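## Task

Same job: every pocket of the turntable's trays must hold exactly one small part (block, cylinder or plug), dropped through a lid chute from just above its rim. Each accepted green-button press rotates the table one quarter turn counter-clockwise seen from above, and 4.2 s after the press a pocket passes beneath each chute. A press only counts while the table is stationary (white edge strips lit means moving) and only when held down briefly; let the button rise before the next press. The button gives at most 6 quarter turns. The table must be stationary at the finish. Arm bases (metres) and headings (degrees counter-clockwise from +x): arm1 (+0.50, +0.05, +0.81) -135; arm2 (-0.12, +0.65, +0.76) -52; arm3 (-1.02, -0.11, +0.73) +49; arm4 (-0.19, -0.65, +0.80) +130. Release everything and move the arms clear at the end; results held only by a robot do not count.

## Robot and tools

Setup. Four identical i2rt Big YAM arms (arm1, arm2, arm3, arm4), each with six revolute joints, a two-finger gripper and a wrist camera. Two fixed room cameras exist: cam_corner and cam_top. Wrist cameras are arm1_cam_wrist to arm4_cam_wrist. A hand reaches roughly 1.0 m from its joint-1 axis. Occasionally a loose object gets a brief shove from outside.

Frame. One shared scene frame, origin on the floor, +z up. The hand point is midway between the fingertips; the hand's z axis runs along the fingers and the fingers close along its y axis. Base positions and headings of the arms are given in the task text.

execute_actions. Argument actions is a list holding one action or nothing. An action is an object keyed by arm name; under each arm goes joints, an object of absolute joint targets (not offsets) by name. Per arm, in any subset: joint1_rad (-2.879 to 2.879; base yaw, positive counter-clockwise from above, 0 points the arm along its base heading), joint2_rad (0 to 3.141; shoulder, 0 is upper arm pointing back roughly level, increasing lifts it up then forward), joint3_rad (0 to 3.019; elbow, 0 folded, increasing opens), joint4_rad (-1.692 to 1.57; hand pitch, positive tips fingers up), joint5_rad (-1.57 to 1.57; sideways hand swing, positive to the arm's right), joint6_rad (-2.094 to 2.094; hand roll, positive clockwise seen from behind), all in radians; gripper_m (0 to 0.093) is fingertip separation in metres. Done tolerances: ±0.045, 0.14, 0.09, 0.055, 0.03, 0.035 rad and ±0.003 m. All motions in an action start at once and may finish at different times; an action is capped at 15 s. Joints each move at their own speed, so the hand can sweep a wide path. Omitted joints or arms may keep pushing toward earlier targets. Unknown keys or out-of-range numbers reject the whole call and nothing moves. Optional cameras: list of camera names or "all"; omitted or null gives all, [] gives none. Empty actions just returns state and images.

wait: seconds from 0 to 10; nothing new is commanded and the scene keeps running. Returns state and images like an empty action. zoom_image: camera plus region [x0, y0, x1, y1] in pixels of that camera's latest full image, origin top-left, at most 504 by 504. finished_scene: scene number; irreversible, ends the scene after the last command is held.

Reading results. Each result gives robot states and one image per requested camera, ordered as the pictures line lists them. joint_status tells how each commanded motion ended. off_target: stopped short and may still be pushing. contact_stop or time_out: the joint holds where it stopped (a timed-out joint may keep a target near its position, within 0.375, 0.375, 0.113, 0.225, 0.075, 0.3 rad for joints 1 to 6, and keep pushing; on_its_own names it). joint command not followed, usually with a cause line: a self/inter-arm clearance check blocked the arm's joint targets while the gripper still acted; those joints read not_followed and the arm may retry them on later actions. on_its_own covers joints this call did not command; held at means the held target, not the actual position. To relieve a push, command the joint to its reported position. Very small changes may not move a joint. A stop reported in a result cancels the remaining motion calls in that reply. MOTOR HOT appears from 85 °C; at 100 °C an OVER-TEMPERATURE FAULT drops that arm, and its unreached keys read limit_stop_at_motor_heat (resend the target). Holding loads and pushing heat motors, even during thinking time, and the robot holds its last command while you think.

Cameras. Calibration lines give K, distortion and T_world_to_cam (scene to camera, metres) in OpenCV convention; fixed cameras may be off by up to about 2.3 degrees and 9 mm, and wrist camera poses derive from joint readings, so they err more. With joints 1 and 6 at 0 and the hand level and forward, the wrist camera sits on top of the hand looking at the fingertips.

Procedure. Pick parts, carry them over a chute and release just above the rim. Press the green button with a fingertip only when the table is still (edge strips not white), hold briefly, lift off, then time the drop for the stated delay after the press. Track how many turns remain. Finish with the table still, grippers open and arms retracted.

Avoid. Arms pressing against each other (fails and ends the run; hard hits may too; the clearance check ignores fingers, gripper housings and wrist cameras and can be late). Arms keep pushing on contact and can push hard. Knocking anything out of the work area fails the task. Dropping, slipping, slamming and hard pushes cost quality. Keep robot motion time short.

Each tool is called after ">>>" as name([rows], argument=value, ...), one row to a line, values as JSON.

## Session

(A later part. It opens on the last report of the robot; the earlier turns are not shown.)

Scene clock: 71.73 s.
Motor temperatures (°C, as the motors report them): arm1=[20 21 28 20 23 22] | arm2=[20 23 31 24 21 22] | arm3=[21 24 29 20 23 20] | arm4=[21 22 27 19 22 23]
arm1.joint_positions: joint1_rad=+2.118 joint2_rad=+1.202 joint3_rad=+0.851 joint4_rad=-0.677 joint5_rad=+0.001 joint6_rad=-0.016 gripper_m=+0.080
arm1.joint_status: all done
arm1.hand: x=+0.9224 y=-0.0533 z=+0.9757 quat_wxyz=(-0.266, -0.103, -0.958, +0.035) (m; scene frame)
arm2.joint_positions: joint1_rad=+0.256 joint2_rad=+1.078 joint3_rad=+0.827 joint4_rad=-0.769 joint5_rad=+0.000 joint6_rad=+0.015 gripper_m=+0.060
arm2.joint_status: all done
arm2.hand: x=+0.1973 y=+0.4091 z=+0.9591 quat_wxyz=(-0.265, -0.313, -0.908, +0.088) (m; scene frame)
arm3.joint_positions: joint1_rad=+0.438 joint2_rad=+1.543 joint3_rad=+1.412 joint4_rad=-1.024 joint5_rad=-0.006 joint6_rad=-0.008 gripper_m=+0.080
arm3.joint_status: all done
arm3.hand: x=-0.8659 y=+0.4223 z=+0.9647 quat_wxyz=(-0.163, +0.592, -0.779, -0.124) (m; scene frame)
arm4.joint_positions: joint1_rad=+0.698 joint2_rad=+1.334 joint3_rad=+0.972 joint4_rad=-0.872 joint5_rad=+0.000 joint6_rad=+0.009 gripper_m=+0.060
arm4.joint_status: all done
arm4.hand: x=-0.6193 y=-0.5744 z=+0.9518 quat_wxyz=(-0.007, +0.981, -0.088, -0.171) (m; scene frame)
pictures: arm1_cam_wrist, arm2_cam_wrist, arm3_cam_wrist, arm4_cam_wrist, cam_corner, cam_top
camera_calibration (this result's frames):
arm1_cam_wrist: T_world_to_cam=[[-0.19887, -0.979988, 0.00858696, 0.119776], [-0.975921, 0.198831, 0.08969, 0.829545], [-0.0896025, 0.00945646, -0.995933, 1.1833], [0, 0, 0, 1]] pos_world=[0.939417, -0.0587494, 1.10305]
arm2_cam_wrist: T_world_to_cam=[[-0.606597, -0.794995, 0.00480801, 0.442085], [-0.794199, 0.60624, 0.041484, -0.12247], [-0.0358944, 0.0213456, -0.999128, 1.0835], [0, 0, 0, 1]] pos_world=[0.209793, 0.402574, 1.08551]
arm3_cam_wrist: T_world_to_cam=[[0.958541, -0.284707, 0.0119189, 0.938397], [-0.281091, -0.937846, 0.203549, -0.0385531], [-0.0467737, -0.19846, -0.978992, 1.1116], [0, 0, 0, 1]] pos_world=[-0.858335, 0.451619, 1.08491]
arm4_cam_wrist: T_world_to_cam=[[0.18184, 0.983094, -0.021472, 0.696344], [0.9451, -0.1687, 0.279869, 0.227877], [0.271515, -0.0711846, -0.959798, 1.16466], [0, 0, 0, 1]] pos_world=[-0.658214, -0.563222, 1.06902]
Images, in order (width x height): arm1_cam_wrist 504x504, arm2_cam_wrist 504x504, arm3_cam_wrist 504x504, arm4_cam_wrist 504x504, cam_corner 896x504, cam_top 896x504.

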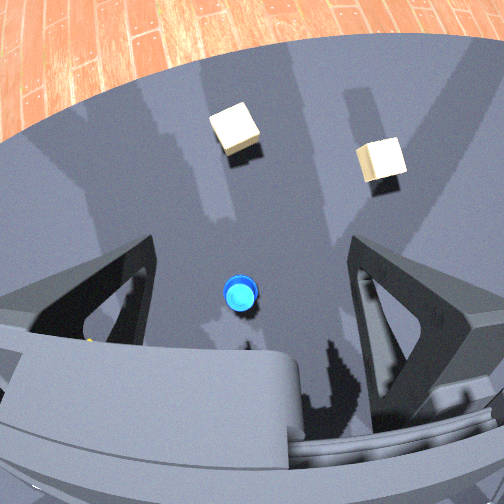

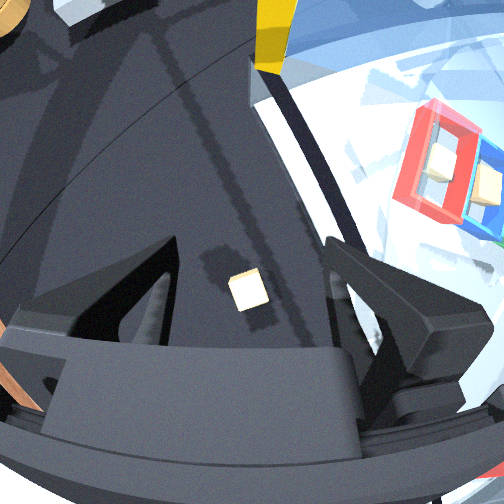

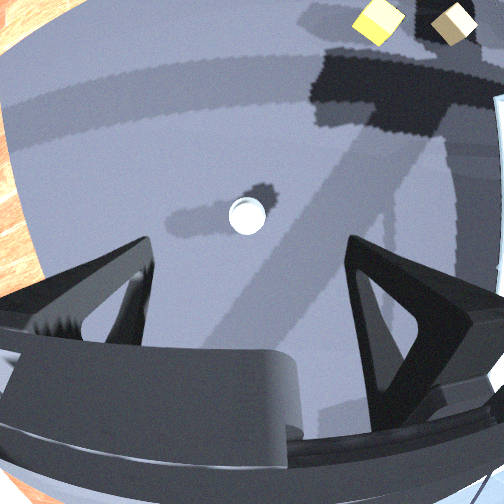

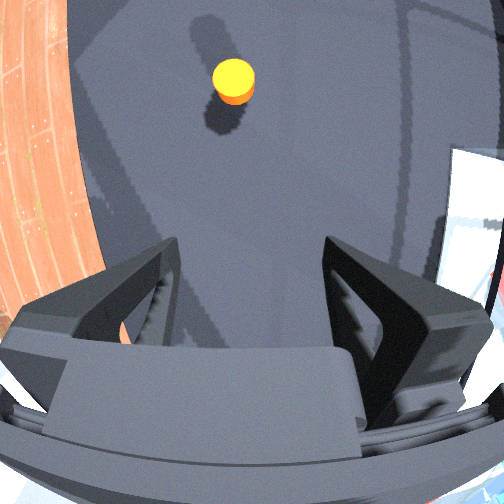

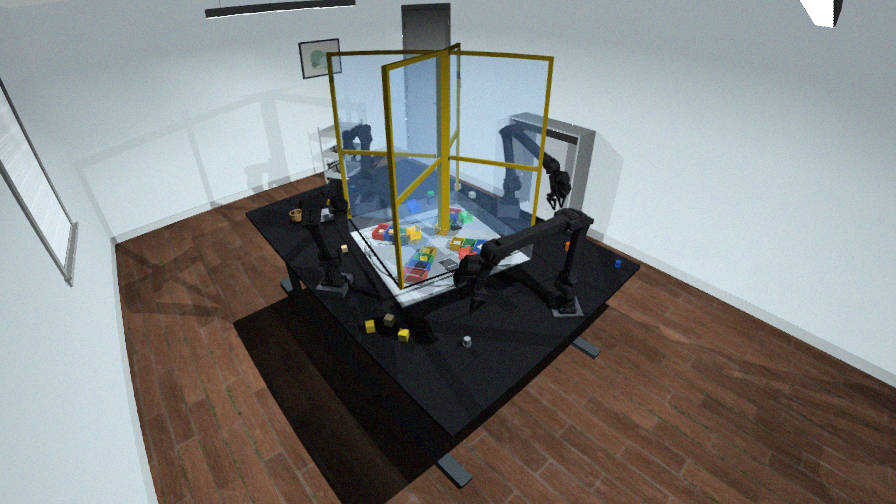

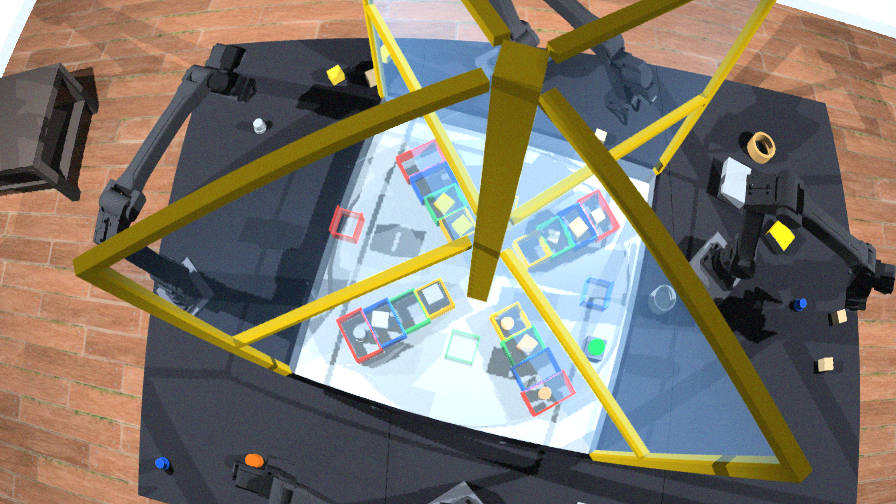

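>>> execute_actions([
  {"arm1":{"joints":{"joint1_rad":2.142,"joint2_rad":1.72,"joint3_rad":0.78,"joint4_rad":-0.607}},"arm2":{"joints":{"joint1_rad":0.275,"joint2_rad":1.595,"joint3_rad":0.755,"joint4_rad":-0.715,"joint6_rad":-0.345}},"arm3":{"joints":{"joint2_rad":1.942,"joint4_rad":-1.065}},"arm4":{"joints":{"joint1_rad":0.73,"joint2_rad":2.062,"joint3_rad":1.385,"gripper_m":0.085}}},
], cameras=["arm1_cam_wrist","arm2_cam_wrist","arm3_cam_wrist","arm4_cam_wrist"])

Scene clock: 76.93 s.
Motor temperatures (°C, as the motors report them): arm1=[20 21 28 20 23 22] | arm2=[20 23 30 24 21 22] | arm3=[21 24 28 20 23 20] | arm4=[21 22 27 19 22 23]
arm1.joint_positions: joint1_rad=+2.136 joint2_rad=+1.730 joint3_rad=+0.774 joint4_rad=-0.623 joint5_rad=+0.001 joint6_rad=-0.016 gripper_m=+0.080
arm1.joint_status: all done
arm1.hand: x=+0.8588 y=-0.0326 z=+0.7453 quat_wxyz=(+0.004, -0.099, -0.995, +0.002) (m; scene frame)
arm2.joint_positions: joint1_rad=+0.270 joint2_rad=+1.591 joint3_rad=+0.761 joint4_rad=-0.724 joint5_rad=+0.000 joint6_rad=-0.329 gripper_m=+0.060
arm2.joint_status: all done
arm2.hand: x=+0.1687 y=+0.4361 z=+0.7468 quat_wxyz=(-0.013, -0.153, -0.988, +0.009) (m; scene frame)
arm3.joint_positions: joint1_rad=+0.438 joint2_rad=+1.940 joint3_rad=+1.395 joint4_rad=-1.060 joint5_rad=-0.006 joint6_rad=-0.008 gripper_m=+0.080
arm3.joint_status: all done
arm3.hand: x=-0.8702 y=+0.4053 z=+0.7441 quat_wxyz=(+0.016, +0.604, -0.797, +0.009) (m; scene frame)
arm4.joint_positions: joint1_rad=+0.725 joint2_rad=+2.077 joint3_rad=+1.357 joint4_rad=-0.865 joint5_rad=+0.000 joint6_rad=+0.009 gripper_m=+0.085
arm4.joint_status: all done
arm4.hand: x=-0.7330 y=-0.5728 z=+0.7368 quat_wxyz=(+0.007, +0.997, -0.075, +0.003) (m; scene frame)
pictures: arm1_cam_wrist, arm2_cam_wrist, arm3_cam_wrist, arm4_cam_wrist
camera_calibration (this result's frames):
arm1_cam_wrist: T_world_to_cam=[[-0.183923, -0.982905, -0.00833497, 0.129123], [-0.789716, 0.142714, 0.596641, 0.244472], [-0.585253, 0.116319, -0.802465, 1.2329], [0, 0, 0, 1]] pos_world=[0.938369, -0.0513832, 0.844571]
arm2_cam_wrist: T_world_to_cam=[[-0.288898, -0.957222, 0.0162825, 0.4558], [-0.79901, 0.250447, 0.546679, -0.374092], [-0.527371, 0.144924, -0.837184, 0.777854], [0, 0, 0, 1]] pos_world=[0.242994, 0.417262, 0.848293]
arm3_cam_wrist: T_world_to_cam=[[0.959831, -0.280253, 0.0135559, 0.938438], [-0.230235, -0.759071, 0.608936, -0.340688], [-0.160366, -0.587596, -0.793104, 0.812569], [0, 0, 0, 1]] pos_world=[-0.848871, 0.481856, 0.839187]
arm4_cam_wrist: T_world_to_cam=[[0.157534, 0.987386, -0.0158745, 0.691288], [0.796895, -0.117615, 0.592558, 0.0859919], [0.583216, -0.105998, -0.805371, 1.08411], [0, 0, 0, 1]] pos_world=[-0.809701, -0.55754, 0.833133]
Images, in order (width x height): arm1_cam_wrist 504x504, arm2_cam_wrist 504x504, arm3_cam_wrist 504x504, arm4_cam_wrist 504x504.

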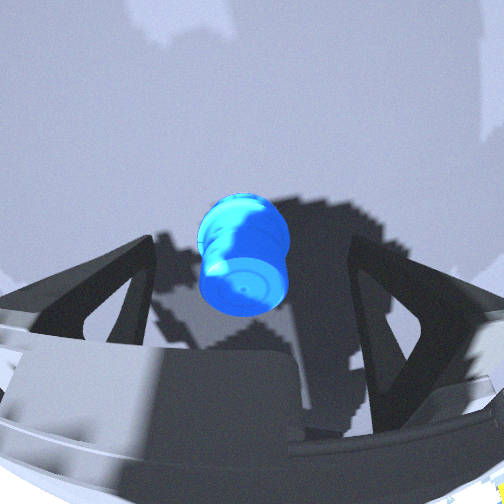

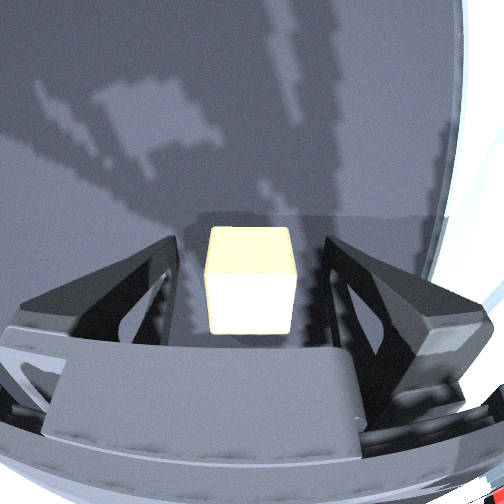

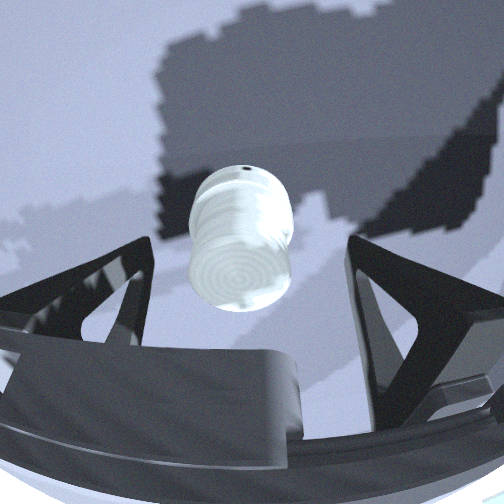

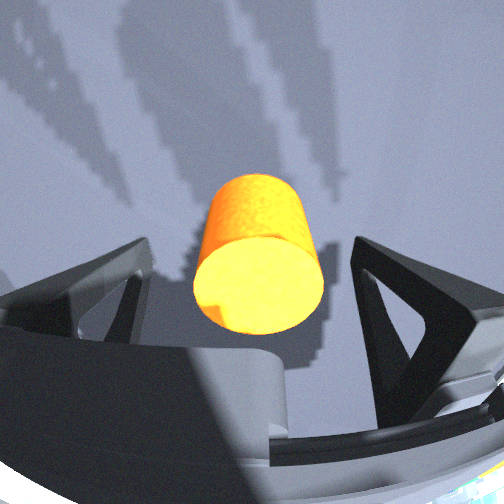

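>>> execute_actions([
  {"arm1":{"joints":{"gripper_m":0.02}},"arm2":{"joints":{"joint2_rad":1.62,"joint4_rad":-0.765,"gripper_m":0.048}},"arm3":{"joints":{"joint4_rad":-1.0,"gripper_m":0.055}},"arm4":{"joints":{"joint4_rad":-0.815,"gripper_m":0.058}}},
], cameras=["arm1_cam_wrist","arm2_cam_wrist","arm3_cam_wrist","arm4_cam_wrist"])

Scene clock: 78.63 s.
Motor temperatures (°C, as the motors report them): arm1=[20 21 28 20 23 22] | arm2=[20 23 30 24 21 22] | arm3=[21 24 28 20 23 20] | arm4=[21 22 27 19 22 23]
arm1.joint_positions: joint1_rad=+2.136 joint2_rad=+1.730 joint3_rad=+0.774 joint4_rad=-0.623 joint5_rad=+0.000 joint6_rad=-0.015 gripper_m=+0.028
arm1.joint_status: gripper_m off_target (ended at +0.028, target +0.020)
arm1.hand: x=+0.8588 y=-0.0325 z=+0.7453 quat_wxyz=(+0.004, -0.099, -0.995, +0.002) (m; scene frame)
arm2.joint_positions: joint1_rad=+0.270 joint2_rad=+1.602 joint3_rad=+0.761 joint4_rad=-0.756 joint5_rad=+0.000 joint6_rad=-0.329 gripper_m=+0.048
arm2.joint_status: all done
arm2.hand: x=+0.1610 y=+0.4417 z=+0.7430 quat_wxyz=(+0.006, -0.153, -0.988, -0.001) (m; scene frame)
arm3.joint_positions: joint1_rad=+0.438 joint2_rad=+1.940 joint3_rad=+1.395 joint4_rad=-1.010 joint5_rad=-0.006 joint6_rad=-0.008 gripper_m=+0.055
arm3.joint_status: all done
arm3.hand: x=-0.8668 y=+0.4171 z=+0.7440 quat_wxyz=(-0.004, +0.604, -0.797, -0.006) (m; scene frame)
arm4.joint_positions: joint1_rad=+0.725 joint2_rad=+2.077 joint3_rad=+1.357 joint4_rad=-0.826 joint5_rad=+0.000 joint6_rad=+0.009 gripper_m=+0.058
arm4.joint_status: all done
arm4.hand: x=-0.7427 y=-0.5714 z=+0.7370 quat_wxyz=(+0.005, +0.997, -0.075, -0.017) (m; scene frame)
pictures: arm1_cam_wrist, arm2_cam_wrist, arm3_cam_wrist, arm4_cam_wrist
camera_calibration (this result's frames):
arm1_cam_wrist: T_world_to_cam=[[-0.184677, -0.982757, -0.00909231, 0.13047], [-0.789704, 0.142879, 0.596618, 0.244489], [-0.585031, 0.117362, -0.802474, 1.23275], [0, 0, 0, 1]] pos_world=[0.938366, -0.0513896, 0.84457]
arm2_cam_wrist: T_world_to_cam=[[-0.288343, -0.957526, 0.00177886, 0.469869], [-0.779527, 0.235819, 0.580282, -0.401204], [-0.556055, 0.165933, -0.814413, 0.748261], [0, 0, 0, 1]] pos_world=[0.238808, 0.420362, 0.84137]
arm3_cam_wrist: T_world_to_cam=[[0.95967, -0.280808, 0.0134461, 0.938637], [-0.238354, -0.787358, 0.568555, -0.296053], [-0.149068, -0.54883, -0.822535, 0.835457], [0, 0, 0, 1]] pos_world=[-0.846807, 0.489001, 0.842894]
arm4_cam_wrist: T_world_to_cam=[[0.157402, 0.987396, -0.0165161, 0.691828], [0.819471, -0.121264, 0.560145, 0.132348], [0.551082, -0.101703, -0.82823, 1.08542], [0, 0, 0, 1]] pos_world=[-0.815507, -0.556669, 0.83627]
Images, in order (width x height): arm1_cam_wrist 504x504, arm2_cam_wrist 504x504, arm3_cam_wrist 504x504, arm4_cam_wrist 504x504.

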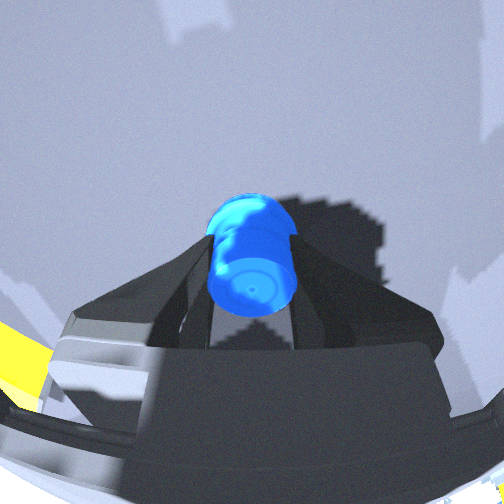

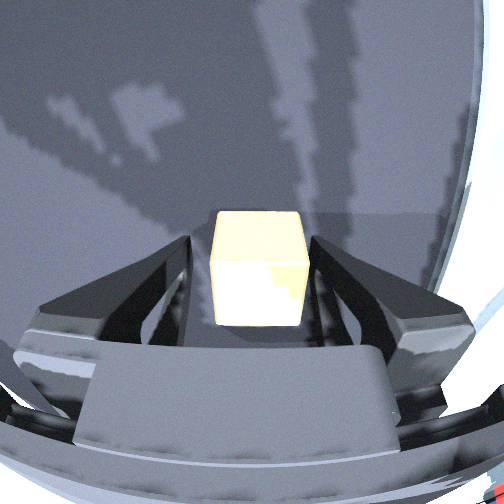

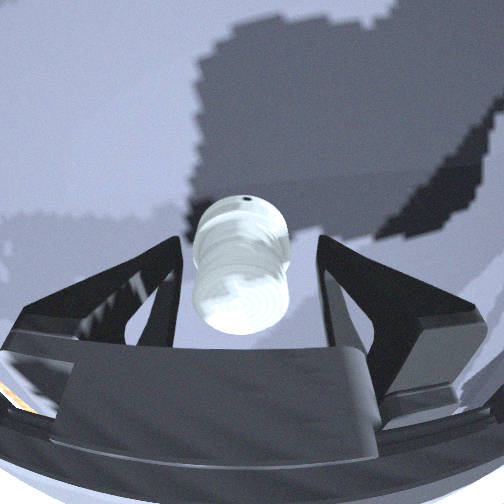

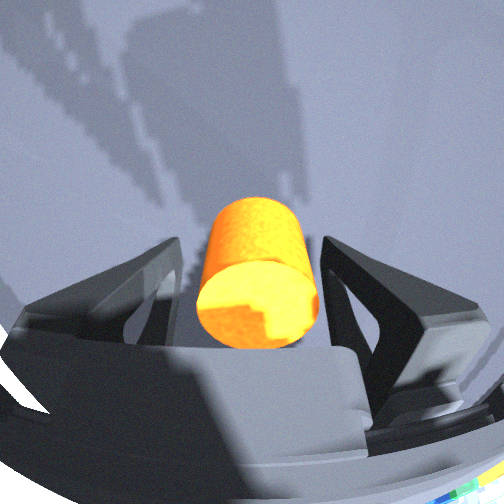

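>>> execute_actions([
  {"arm1":{"joints":{"gripper_m":0.012}},"arm2":{"joints":{"gripper_m":0.018}},"arm3":{"joints":{"gripper_m":0.018}},"arm4":{"joints":{"gripper_m":0.025}}},
], cameras=["arm2_cam_wrist","arm3_cam_wrist","arm4_cam_wrist"])

Scene clock: 79.67 s.
Motor temperatures (°C, as the motors report them): arm1=[20 21 28 20 23 22] | arm2=[20 23 30 24 21 22] | arm3=[21 24 28 20 23 20] | arm4=[21 22 27 19 22 23]
arm1.joint_positions: joint1_rad=+2.136 joint2_rad=+1.730 joint3_rad=+0.774 joint4_rad=-0.623 joint5_rad=+0.000 joint6_rad=-0.015 gripper_m=+0.028
arm1.joint_status: gripper_m off_target (ended at +0.028, target +0.012)
arm1.hand: x=+0.8588 y=-0.0325 z=+0.7453 quat_wxyz=(+0.004, -0.099, -0.995, +0.002) (m; scene frame)
arm2.joint_positions: joint1_rad=+0.270 joint2_rad=+1.602 joint3_rad=+0.761 joint4_rad=-0.756 joint5_rad=+0.000 joint6_rad=-0.330 gripper_m=+0.032
arm2.joint_status: gripper_m off_target (ended at +0.032, target +0.018)
arm2.hand: x=+0.1610 y=+0.4417 z=+0.7430 quat_wxyz=(+0.006, -0.152, -0.988, -0.001) (m; scene frame)
arm3.joint_positions: joint1_rad=+0.437 joint2_rad=+1.940 joint3_rad=+1.395 joint4_rad=-1.009 joint5_rad=-0.006 joint6_rad=-0.008 gripper_m=+0.037
arm3.joint_status: gripper_m off_target (ended at +0.037, target +0.018)
arm3.hand: x=-0.8664 y=+0.4171 z=+0.7440 quat_wxyz=(-0.005, +0.604, -0.797, -0.006) (m; scene frame)
arm4.joint_positions: joint1_rad=+0.725 joint2_rad=+2.077 joint3_rad=+1.357 joint4_rad=-0.826 joint5_rad=+0.000 joint6_rad=+0.009 gripper_m=+0.040
arm4.joint_status: gripper_m off_target (ended at +0.040, target +0.025)
arm4.hand: x=-0.7427 y=-0.5714 z=+0.7370 quat_wxyz=(+0.005, +0.997, -0.075, -0.017) (m; scene frame)
pictures: arm2_cam_wrist, arm3_cam_wrist, arm4_cam_wrist
camera_calibration (this result's frames):
arm2_cam_wrist: T_world_to_cam=[[-0.287977, -0.957636, 0.00177416, 0.469862], [-0.779617, 0.235519, 0.580282, -0.401057], [-0.556117, 0.165725, -0.814414, 0.748363], [0, 0, 0, 1]] pos_world=[0.238816, 0.420391, 0.84137]
arm3_cam_wrist: T_world_to_cam=[[0.959548, -0.281186, 0.0142089, 0.93778], [-0.23914, -0.787352, 0.568233, -0.296417], [-0.148592, -0.548645, -0.822745, 0.835999], [0, 0, 0, 1]] pos_world=[-0.846508, 0.488973, 0.842923]
arm4_cam_wrist: T_world_to_cam=[[0.157402, 0.987396, -0.0165161, 0.691828], [0.819471, -0.121264, 0.560145, 0.132348], [0.551082, -0.101703, -0.82823, 1.08542], [0, 0, 0, 1]] pos_world=[-0.815507, -0.556669, 0.83627]
Images, in order (width x height): arm2_cam_wrist 504x504, arm3_cam_wrist 504x504, arm4_cam_wrist 504x504.

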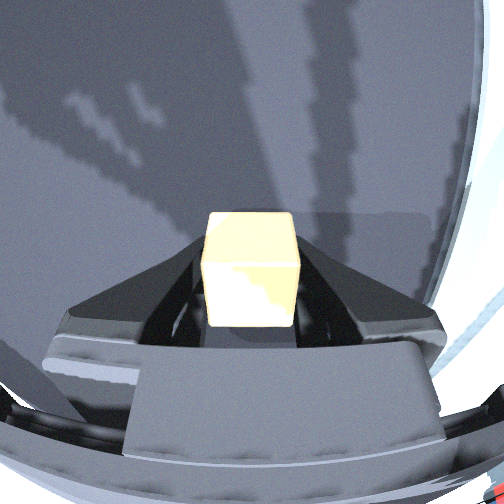

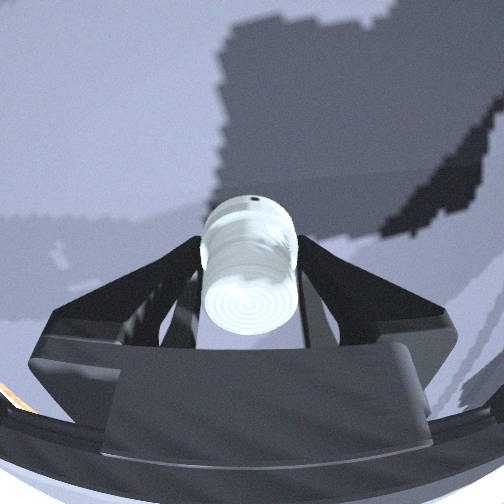

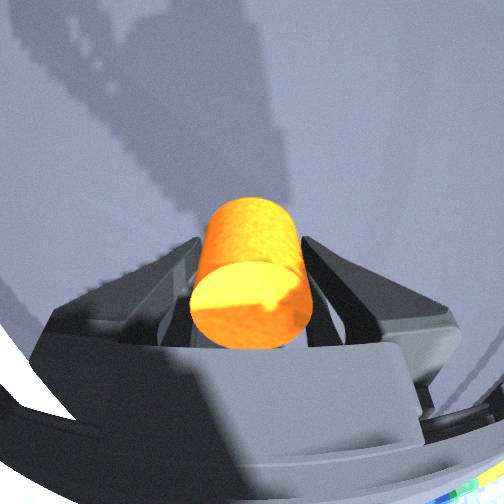

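>>> execute_actions([
  {"arm1":{"joints":{"joint1_rad":1.0,"joint2_rad":1.62,"joint3_rad":1.4,"joint4_rad":-1.285,"joint6_rad":-0.55}},"arm2":{"joints":{"joint2_rad":1.27,"joint3_rad":1.17,"joint4_rad":-0.945,"joint5_rad":0.1,"joint6_rad":0.235}},"arm3":{"joints":{"joint2_rad":1.71,"joint3_rad":1.65,"joint4_rad":-1.42}},"arm4":{"joints":{"joint1_rad":0.58,"joint2_rad":1.43,"joint3_rad":1.085,"joint4_rad":-1.11}}},
], cameras=["arm1_cam_wrist","arm2_cam_wrist","arm3_cam_wrist","arm4_cam_wrist"])

Scene clock: 82.60 s.
Motor temperatures (°C, as the motors report them): arm1=[20 21 28 20 23 22] | arm2=[20 23 30 24 21 22] | arm3=[21 24 28 20 23 20] | arm4=[21 22 27 19 22 23]
arm1.joint_positions: joint1_rad=+0.996 joint2_rad=+1.638 joint3_rad=+1.356 joint4_rad=-1.271 joint5_rad=+0.001 joint6_rad=-0.534 gripper_m=+0.028
arm1.joint_status: all done
arm1.hand: x=+0.6043 y=-0.4281 z=+0.9629 quat_wxyz=(-0.006, -0.398, -0.917, +0.009) (m; scene frame)
arm2.joint_positions: joint1_rad=+0.270 joint2_rad=+1.260 joint3_rad=+1.156 joint4_rad=-0.935 joint5_rad=+0.098 joint6_rad=+0.219 gripper_m=+0.032
arm2.joint_status: all done
arm2.hand: x=+0.2490 y=+0.3570 z=+1.0292 quat_wxyz=(-0.253, -0.411, -0.870, +0.103) (m; scene frame)
arm3.joint_positions: joint1_rad=+0.437 joint2_rad=+1.706 joint3_rad=+1.642 joint4_rad=-1.412 joint5_rad=-0.006 joint6_rad=-0.008 gripper_m=+0.037
arm3.joint_status: all done
arm3.hand: x=-0.8689 y=+0.4100 z=+0.9561 quat_wxyz=(-0.036, +0.603, -0.796, -0.029) (m; scene frame)
arm4.joint_positions: joint1_rad=+0.577 joint2_rad=+1.418 joint3_rad=+1.082 joint4_rad=-1.103 joint5_rad=+0.000 joint6_rad=+0.008 gripper_m=+0.040
arm4.joint_status: all done
arm4.hand: x=-0.5946 y=-0.5266 z=+0.9491 quat_wxyz=(-0.003, +0.986, -0.149, -0.069) (m; scene frame)
pictures: arm1_cam_wrist, arm2_cam_wrist, arm3_cam_wrist, arm4_cam_wrist
camera_calibration (this result's frames):
arm1_cam_wrist: T_world_to_cam=[[-0.72166, -0.692247, -0.000453714, 0.137169], [-0.565827, 0.589491, 0.576489, 0.045415], [-0.398806, 0.416286, -0.817105, 1.33441], [0, 0, 0, 1]] pos_world=[0.656855, -0.487312, 1.06423]
arm2_cam_wrist: T_world_to_cam=[[-0.760092, -0.649551, -0.0185312, 0.44195], [-0.649498, 0.758521, 0.0529033, -0.154923], [-0.020307, 0.0522474, -0.998428, 1.14091], [0, 0, 0, 1]] pos_world=[0.258469, 0.344972, 1.1555]
arm3_cam_wrist: T_world_to_cam=[[0.959282, -0.282105, 0.0139747, 0.935526], [-0.250747, -0.827789, 0.501887, -0.35315], [-0.130017, -0.484955, -0.86482, 1.0366], [0, 0, 0, 1]] pos_world=[-0.85121, 0.474285, 1.06064]
arm4_cam_wrist: T_world_to_cam=[[0.300485, 0.953595, -0.0191358, 0.697578], [0.84415, -0.256552, 0.470735, -0.0740825], [0.443981, -0.157602, -0.882067, 1.14207], [0, 0, 0, 1]] pos_world=[-0.654132, -0.50422, 1.0556]
Images, in order (width x height): arm1_cam_wrist 504x504, arm2_cam_wrist 504x504, arm3_cam_wrist 504x504, arm4_cam_wrist 504x504.

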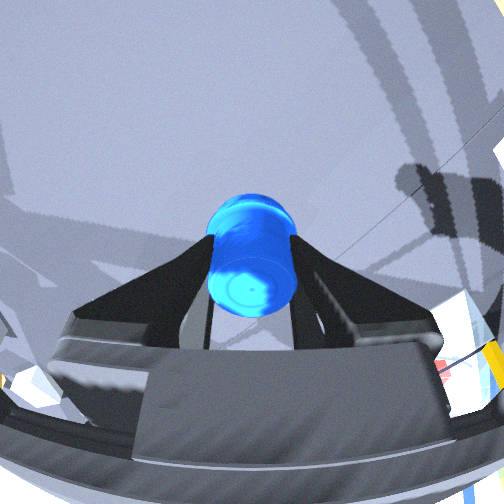

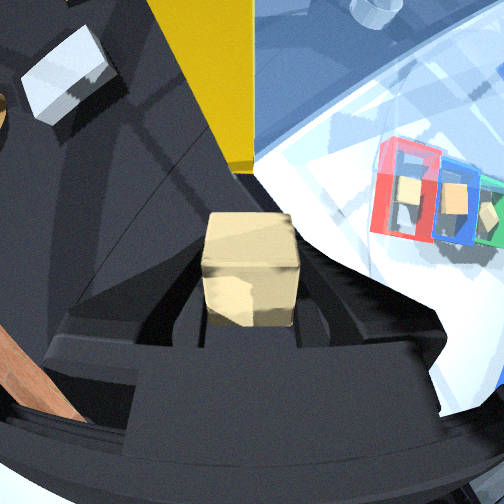

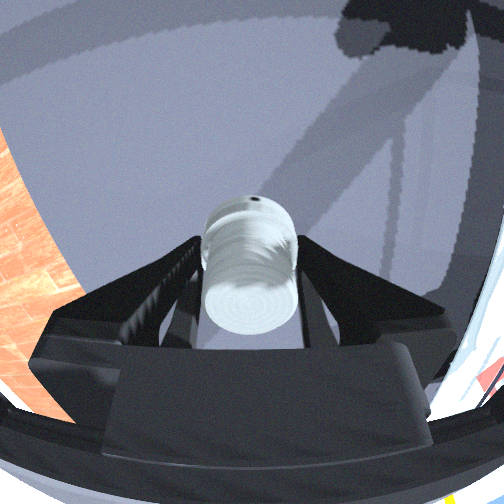

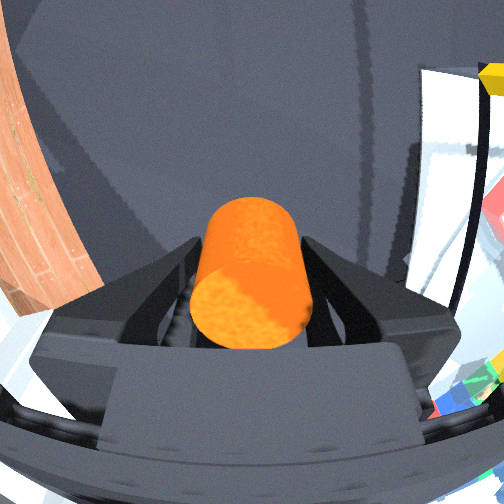

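>>> execute_actions([
  {"arm1":{"joints":{"joint1_rad":-0.208,"joint3_rad":1.35,"joint4_rad":-1.315,"joint6_rad":-1.09}},"arm2":{"joints":{"joint1_rad":-0.647}},"arm3":{"joints":{"joint1_rad":-0.48,"joint2_rad":1.735,"joint4_rad":-1.45}},"arm4":{"joints":{"joint1_rad":-0.635}}},
], cameras=["arm1_cam_wrist","arm2_cam_wrist","arm3_cam_wrist","arm4_cam_wrist","cam_top"])

Scene clock: 84.67 s.
Motor temperatures (°C, as the motors report them): arm1=[20 21 28 20 23 22] | arm2=[20 23 30 24 21 22] | arm3=[21 24 28 20 23 20] | arm4=[21 22 27 19 22 23]
arm1.joint_positions: joint1_rad=-0.214 joint2_rad=+1.638 joint3_rad=+1.351 joint4_rad=-1.300 joint5_rad=+0.000 joint6_rad=-1.074 gripper_m=+0.028
arm1.joint_status: all done
arm1.hand: x=+0.1000 y=-0.2139 z=+0.9602 quat_wxyz=(-0.003, -0.678, -0.735, -0.006) (m; scene frame)
arm2.joint_positions: joint1_rad=-0.651 joint2_rad=+1.260 joint3_rad=+1.156 joint4_rad=-0.935 joint5_rad=+0.100 joint6_rad=+0.221 gripper_m=+0.032
arm2.joint_status: all done
arm2.hand: x=-0.1336 y=+0.1779 z=+1.0275 quat_wxyz=(-0.183, -0.756, -0.595, +0.200) (m; scene frame)
arm3.joint_positions: joint1_rad=-0.485 joint2_rad=+1.727 joint3_rad=+1.642 joint4_rad=-1.441 joint5_rad=-0.003 joint6_rad=-0.008 gripper_m=+0.037
arm3.joint_status: all done
arm3.hand: x=-0.5167 y=+0.0800 z=+0.9461 quat_wxyz=(-0.022, +0.186, -0.982, -0.004) (m; scene frame)
arm4.joint_positions: joint1_rad=-0.638 joint2_rad=+1.419 joint3_rad=+1.075 joint4_rad=-1.114 joint5_rad=-0.001 joint6_rad=-0.004 gripper_m=+0.040
arm4.joint_status: all done
arm4.hand: x=-0.2156 y=-0.2302 z=+0.9390 quat_wxyz=(-0.031, +0.730, -0.681, -0.041) (m; scene frame)
pictures: arm1_cam_wrist, arm2_cam_wrist, arm3_cam_wrist, arm4_cam_wrist, cam_top
camera_calibration (this result's frames):
arm1_cam_wrist: T_world_to_cam=[[-0.995171, -0.094398, -0.0268943, 0.102111], [-0.0918798, 0.799509, 0.593585, -0.383491], [-0.034531, 0.59319, -0.804322, 1.03103], [0, 0, 0, 1]] pos_world=[0.101985, -0.295354, 1.05966]
arm2_cam_wrist: T_world_to_cam=[[-0.976302, 0.214447, -0.0290916, -0.136906], [0.212507, 0.975407, 0.0584942, -0.196683], [0.0409201, 0.0509258, -0.997864, 1.1486], [0, 0, 0, 1]] pos_world=[-0.138866, 0.162711, 1.15367]
arm3_cam_wrist: T_world_to_cam=[[0.355202, -0.93461, 0.0183433, 0.240591], [-0.788654, -0.289081, 0.542639, -0.892587], [-0.501852, -0.207213, -0.839766, 0.675586], [0, 0, 0, 1]] pos_world=[-0.450357, 0.106819, 1.04727]
arm4_cam_wrist: T_world_to_cam=[[0.997927, 0.0627825, -0.0141202, 0.241421], [0.0613929, -0.863093, 0.5013, -0.65031], [0.0192858, -0.501128, -0.865158, 0.82508], [0, 0, 0, 1]] pos_world=[-0.216909, -0.162965, 1.04323]
Images, in order (width x height): arm1_cam_wrist 504x504, arm2_cam_wrist 504x504, arm3_cam_wrist 504x504, arm4_cam_wrist 504x504, cam_top 896x504.

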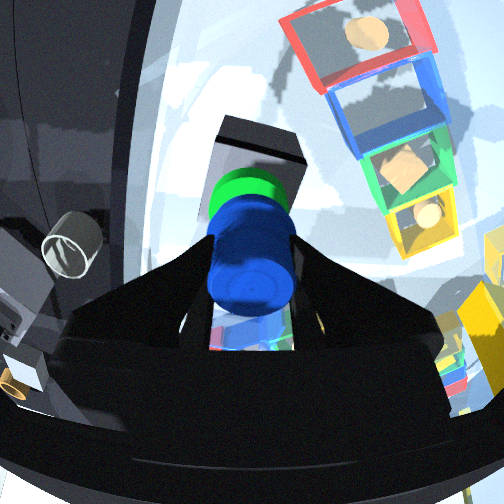

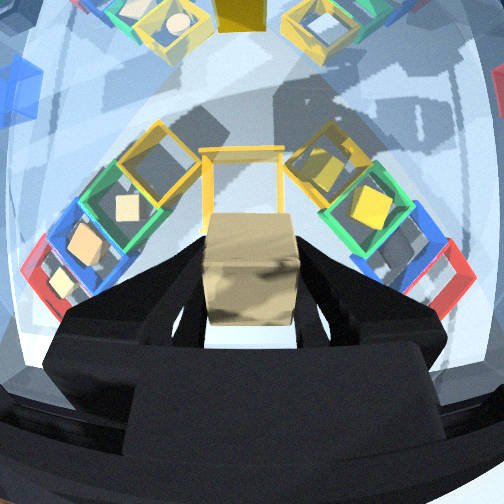

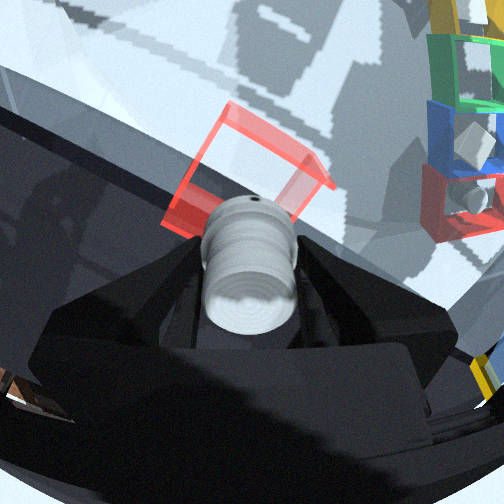

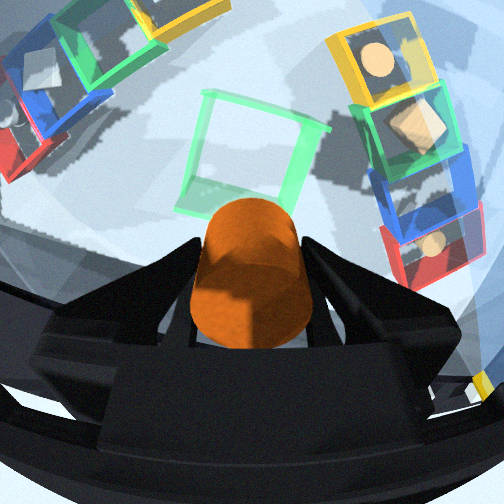

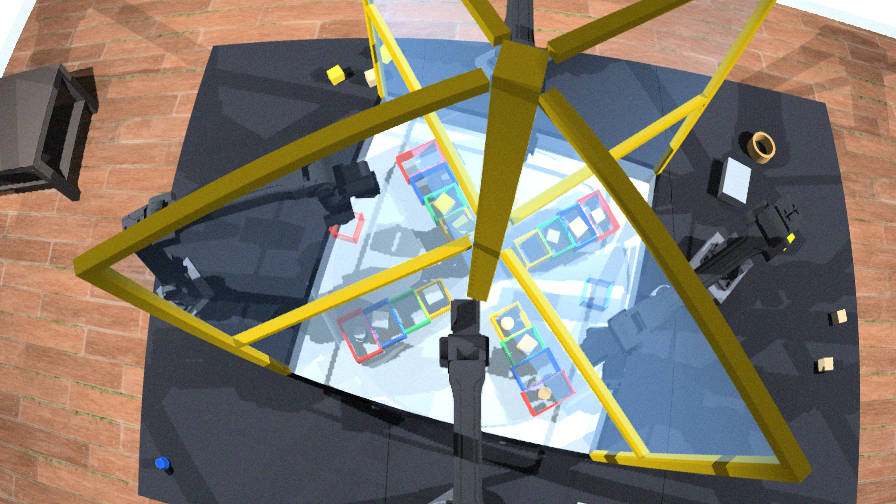

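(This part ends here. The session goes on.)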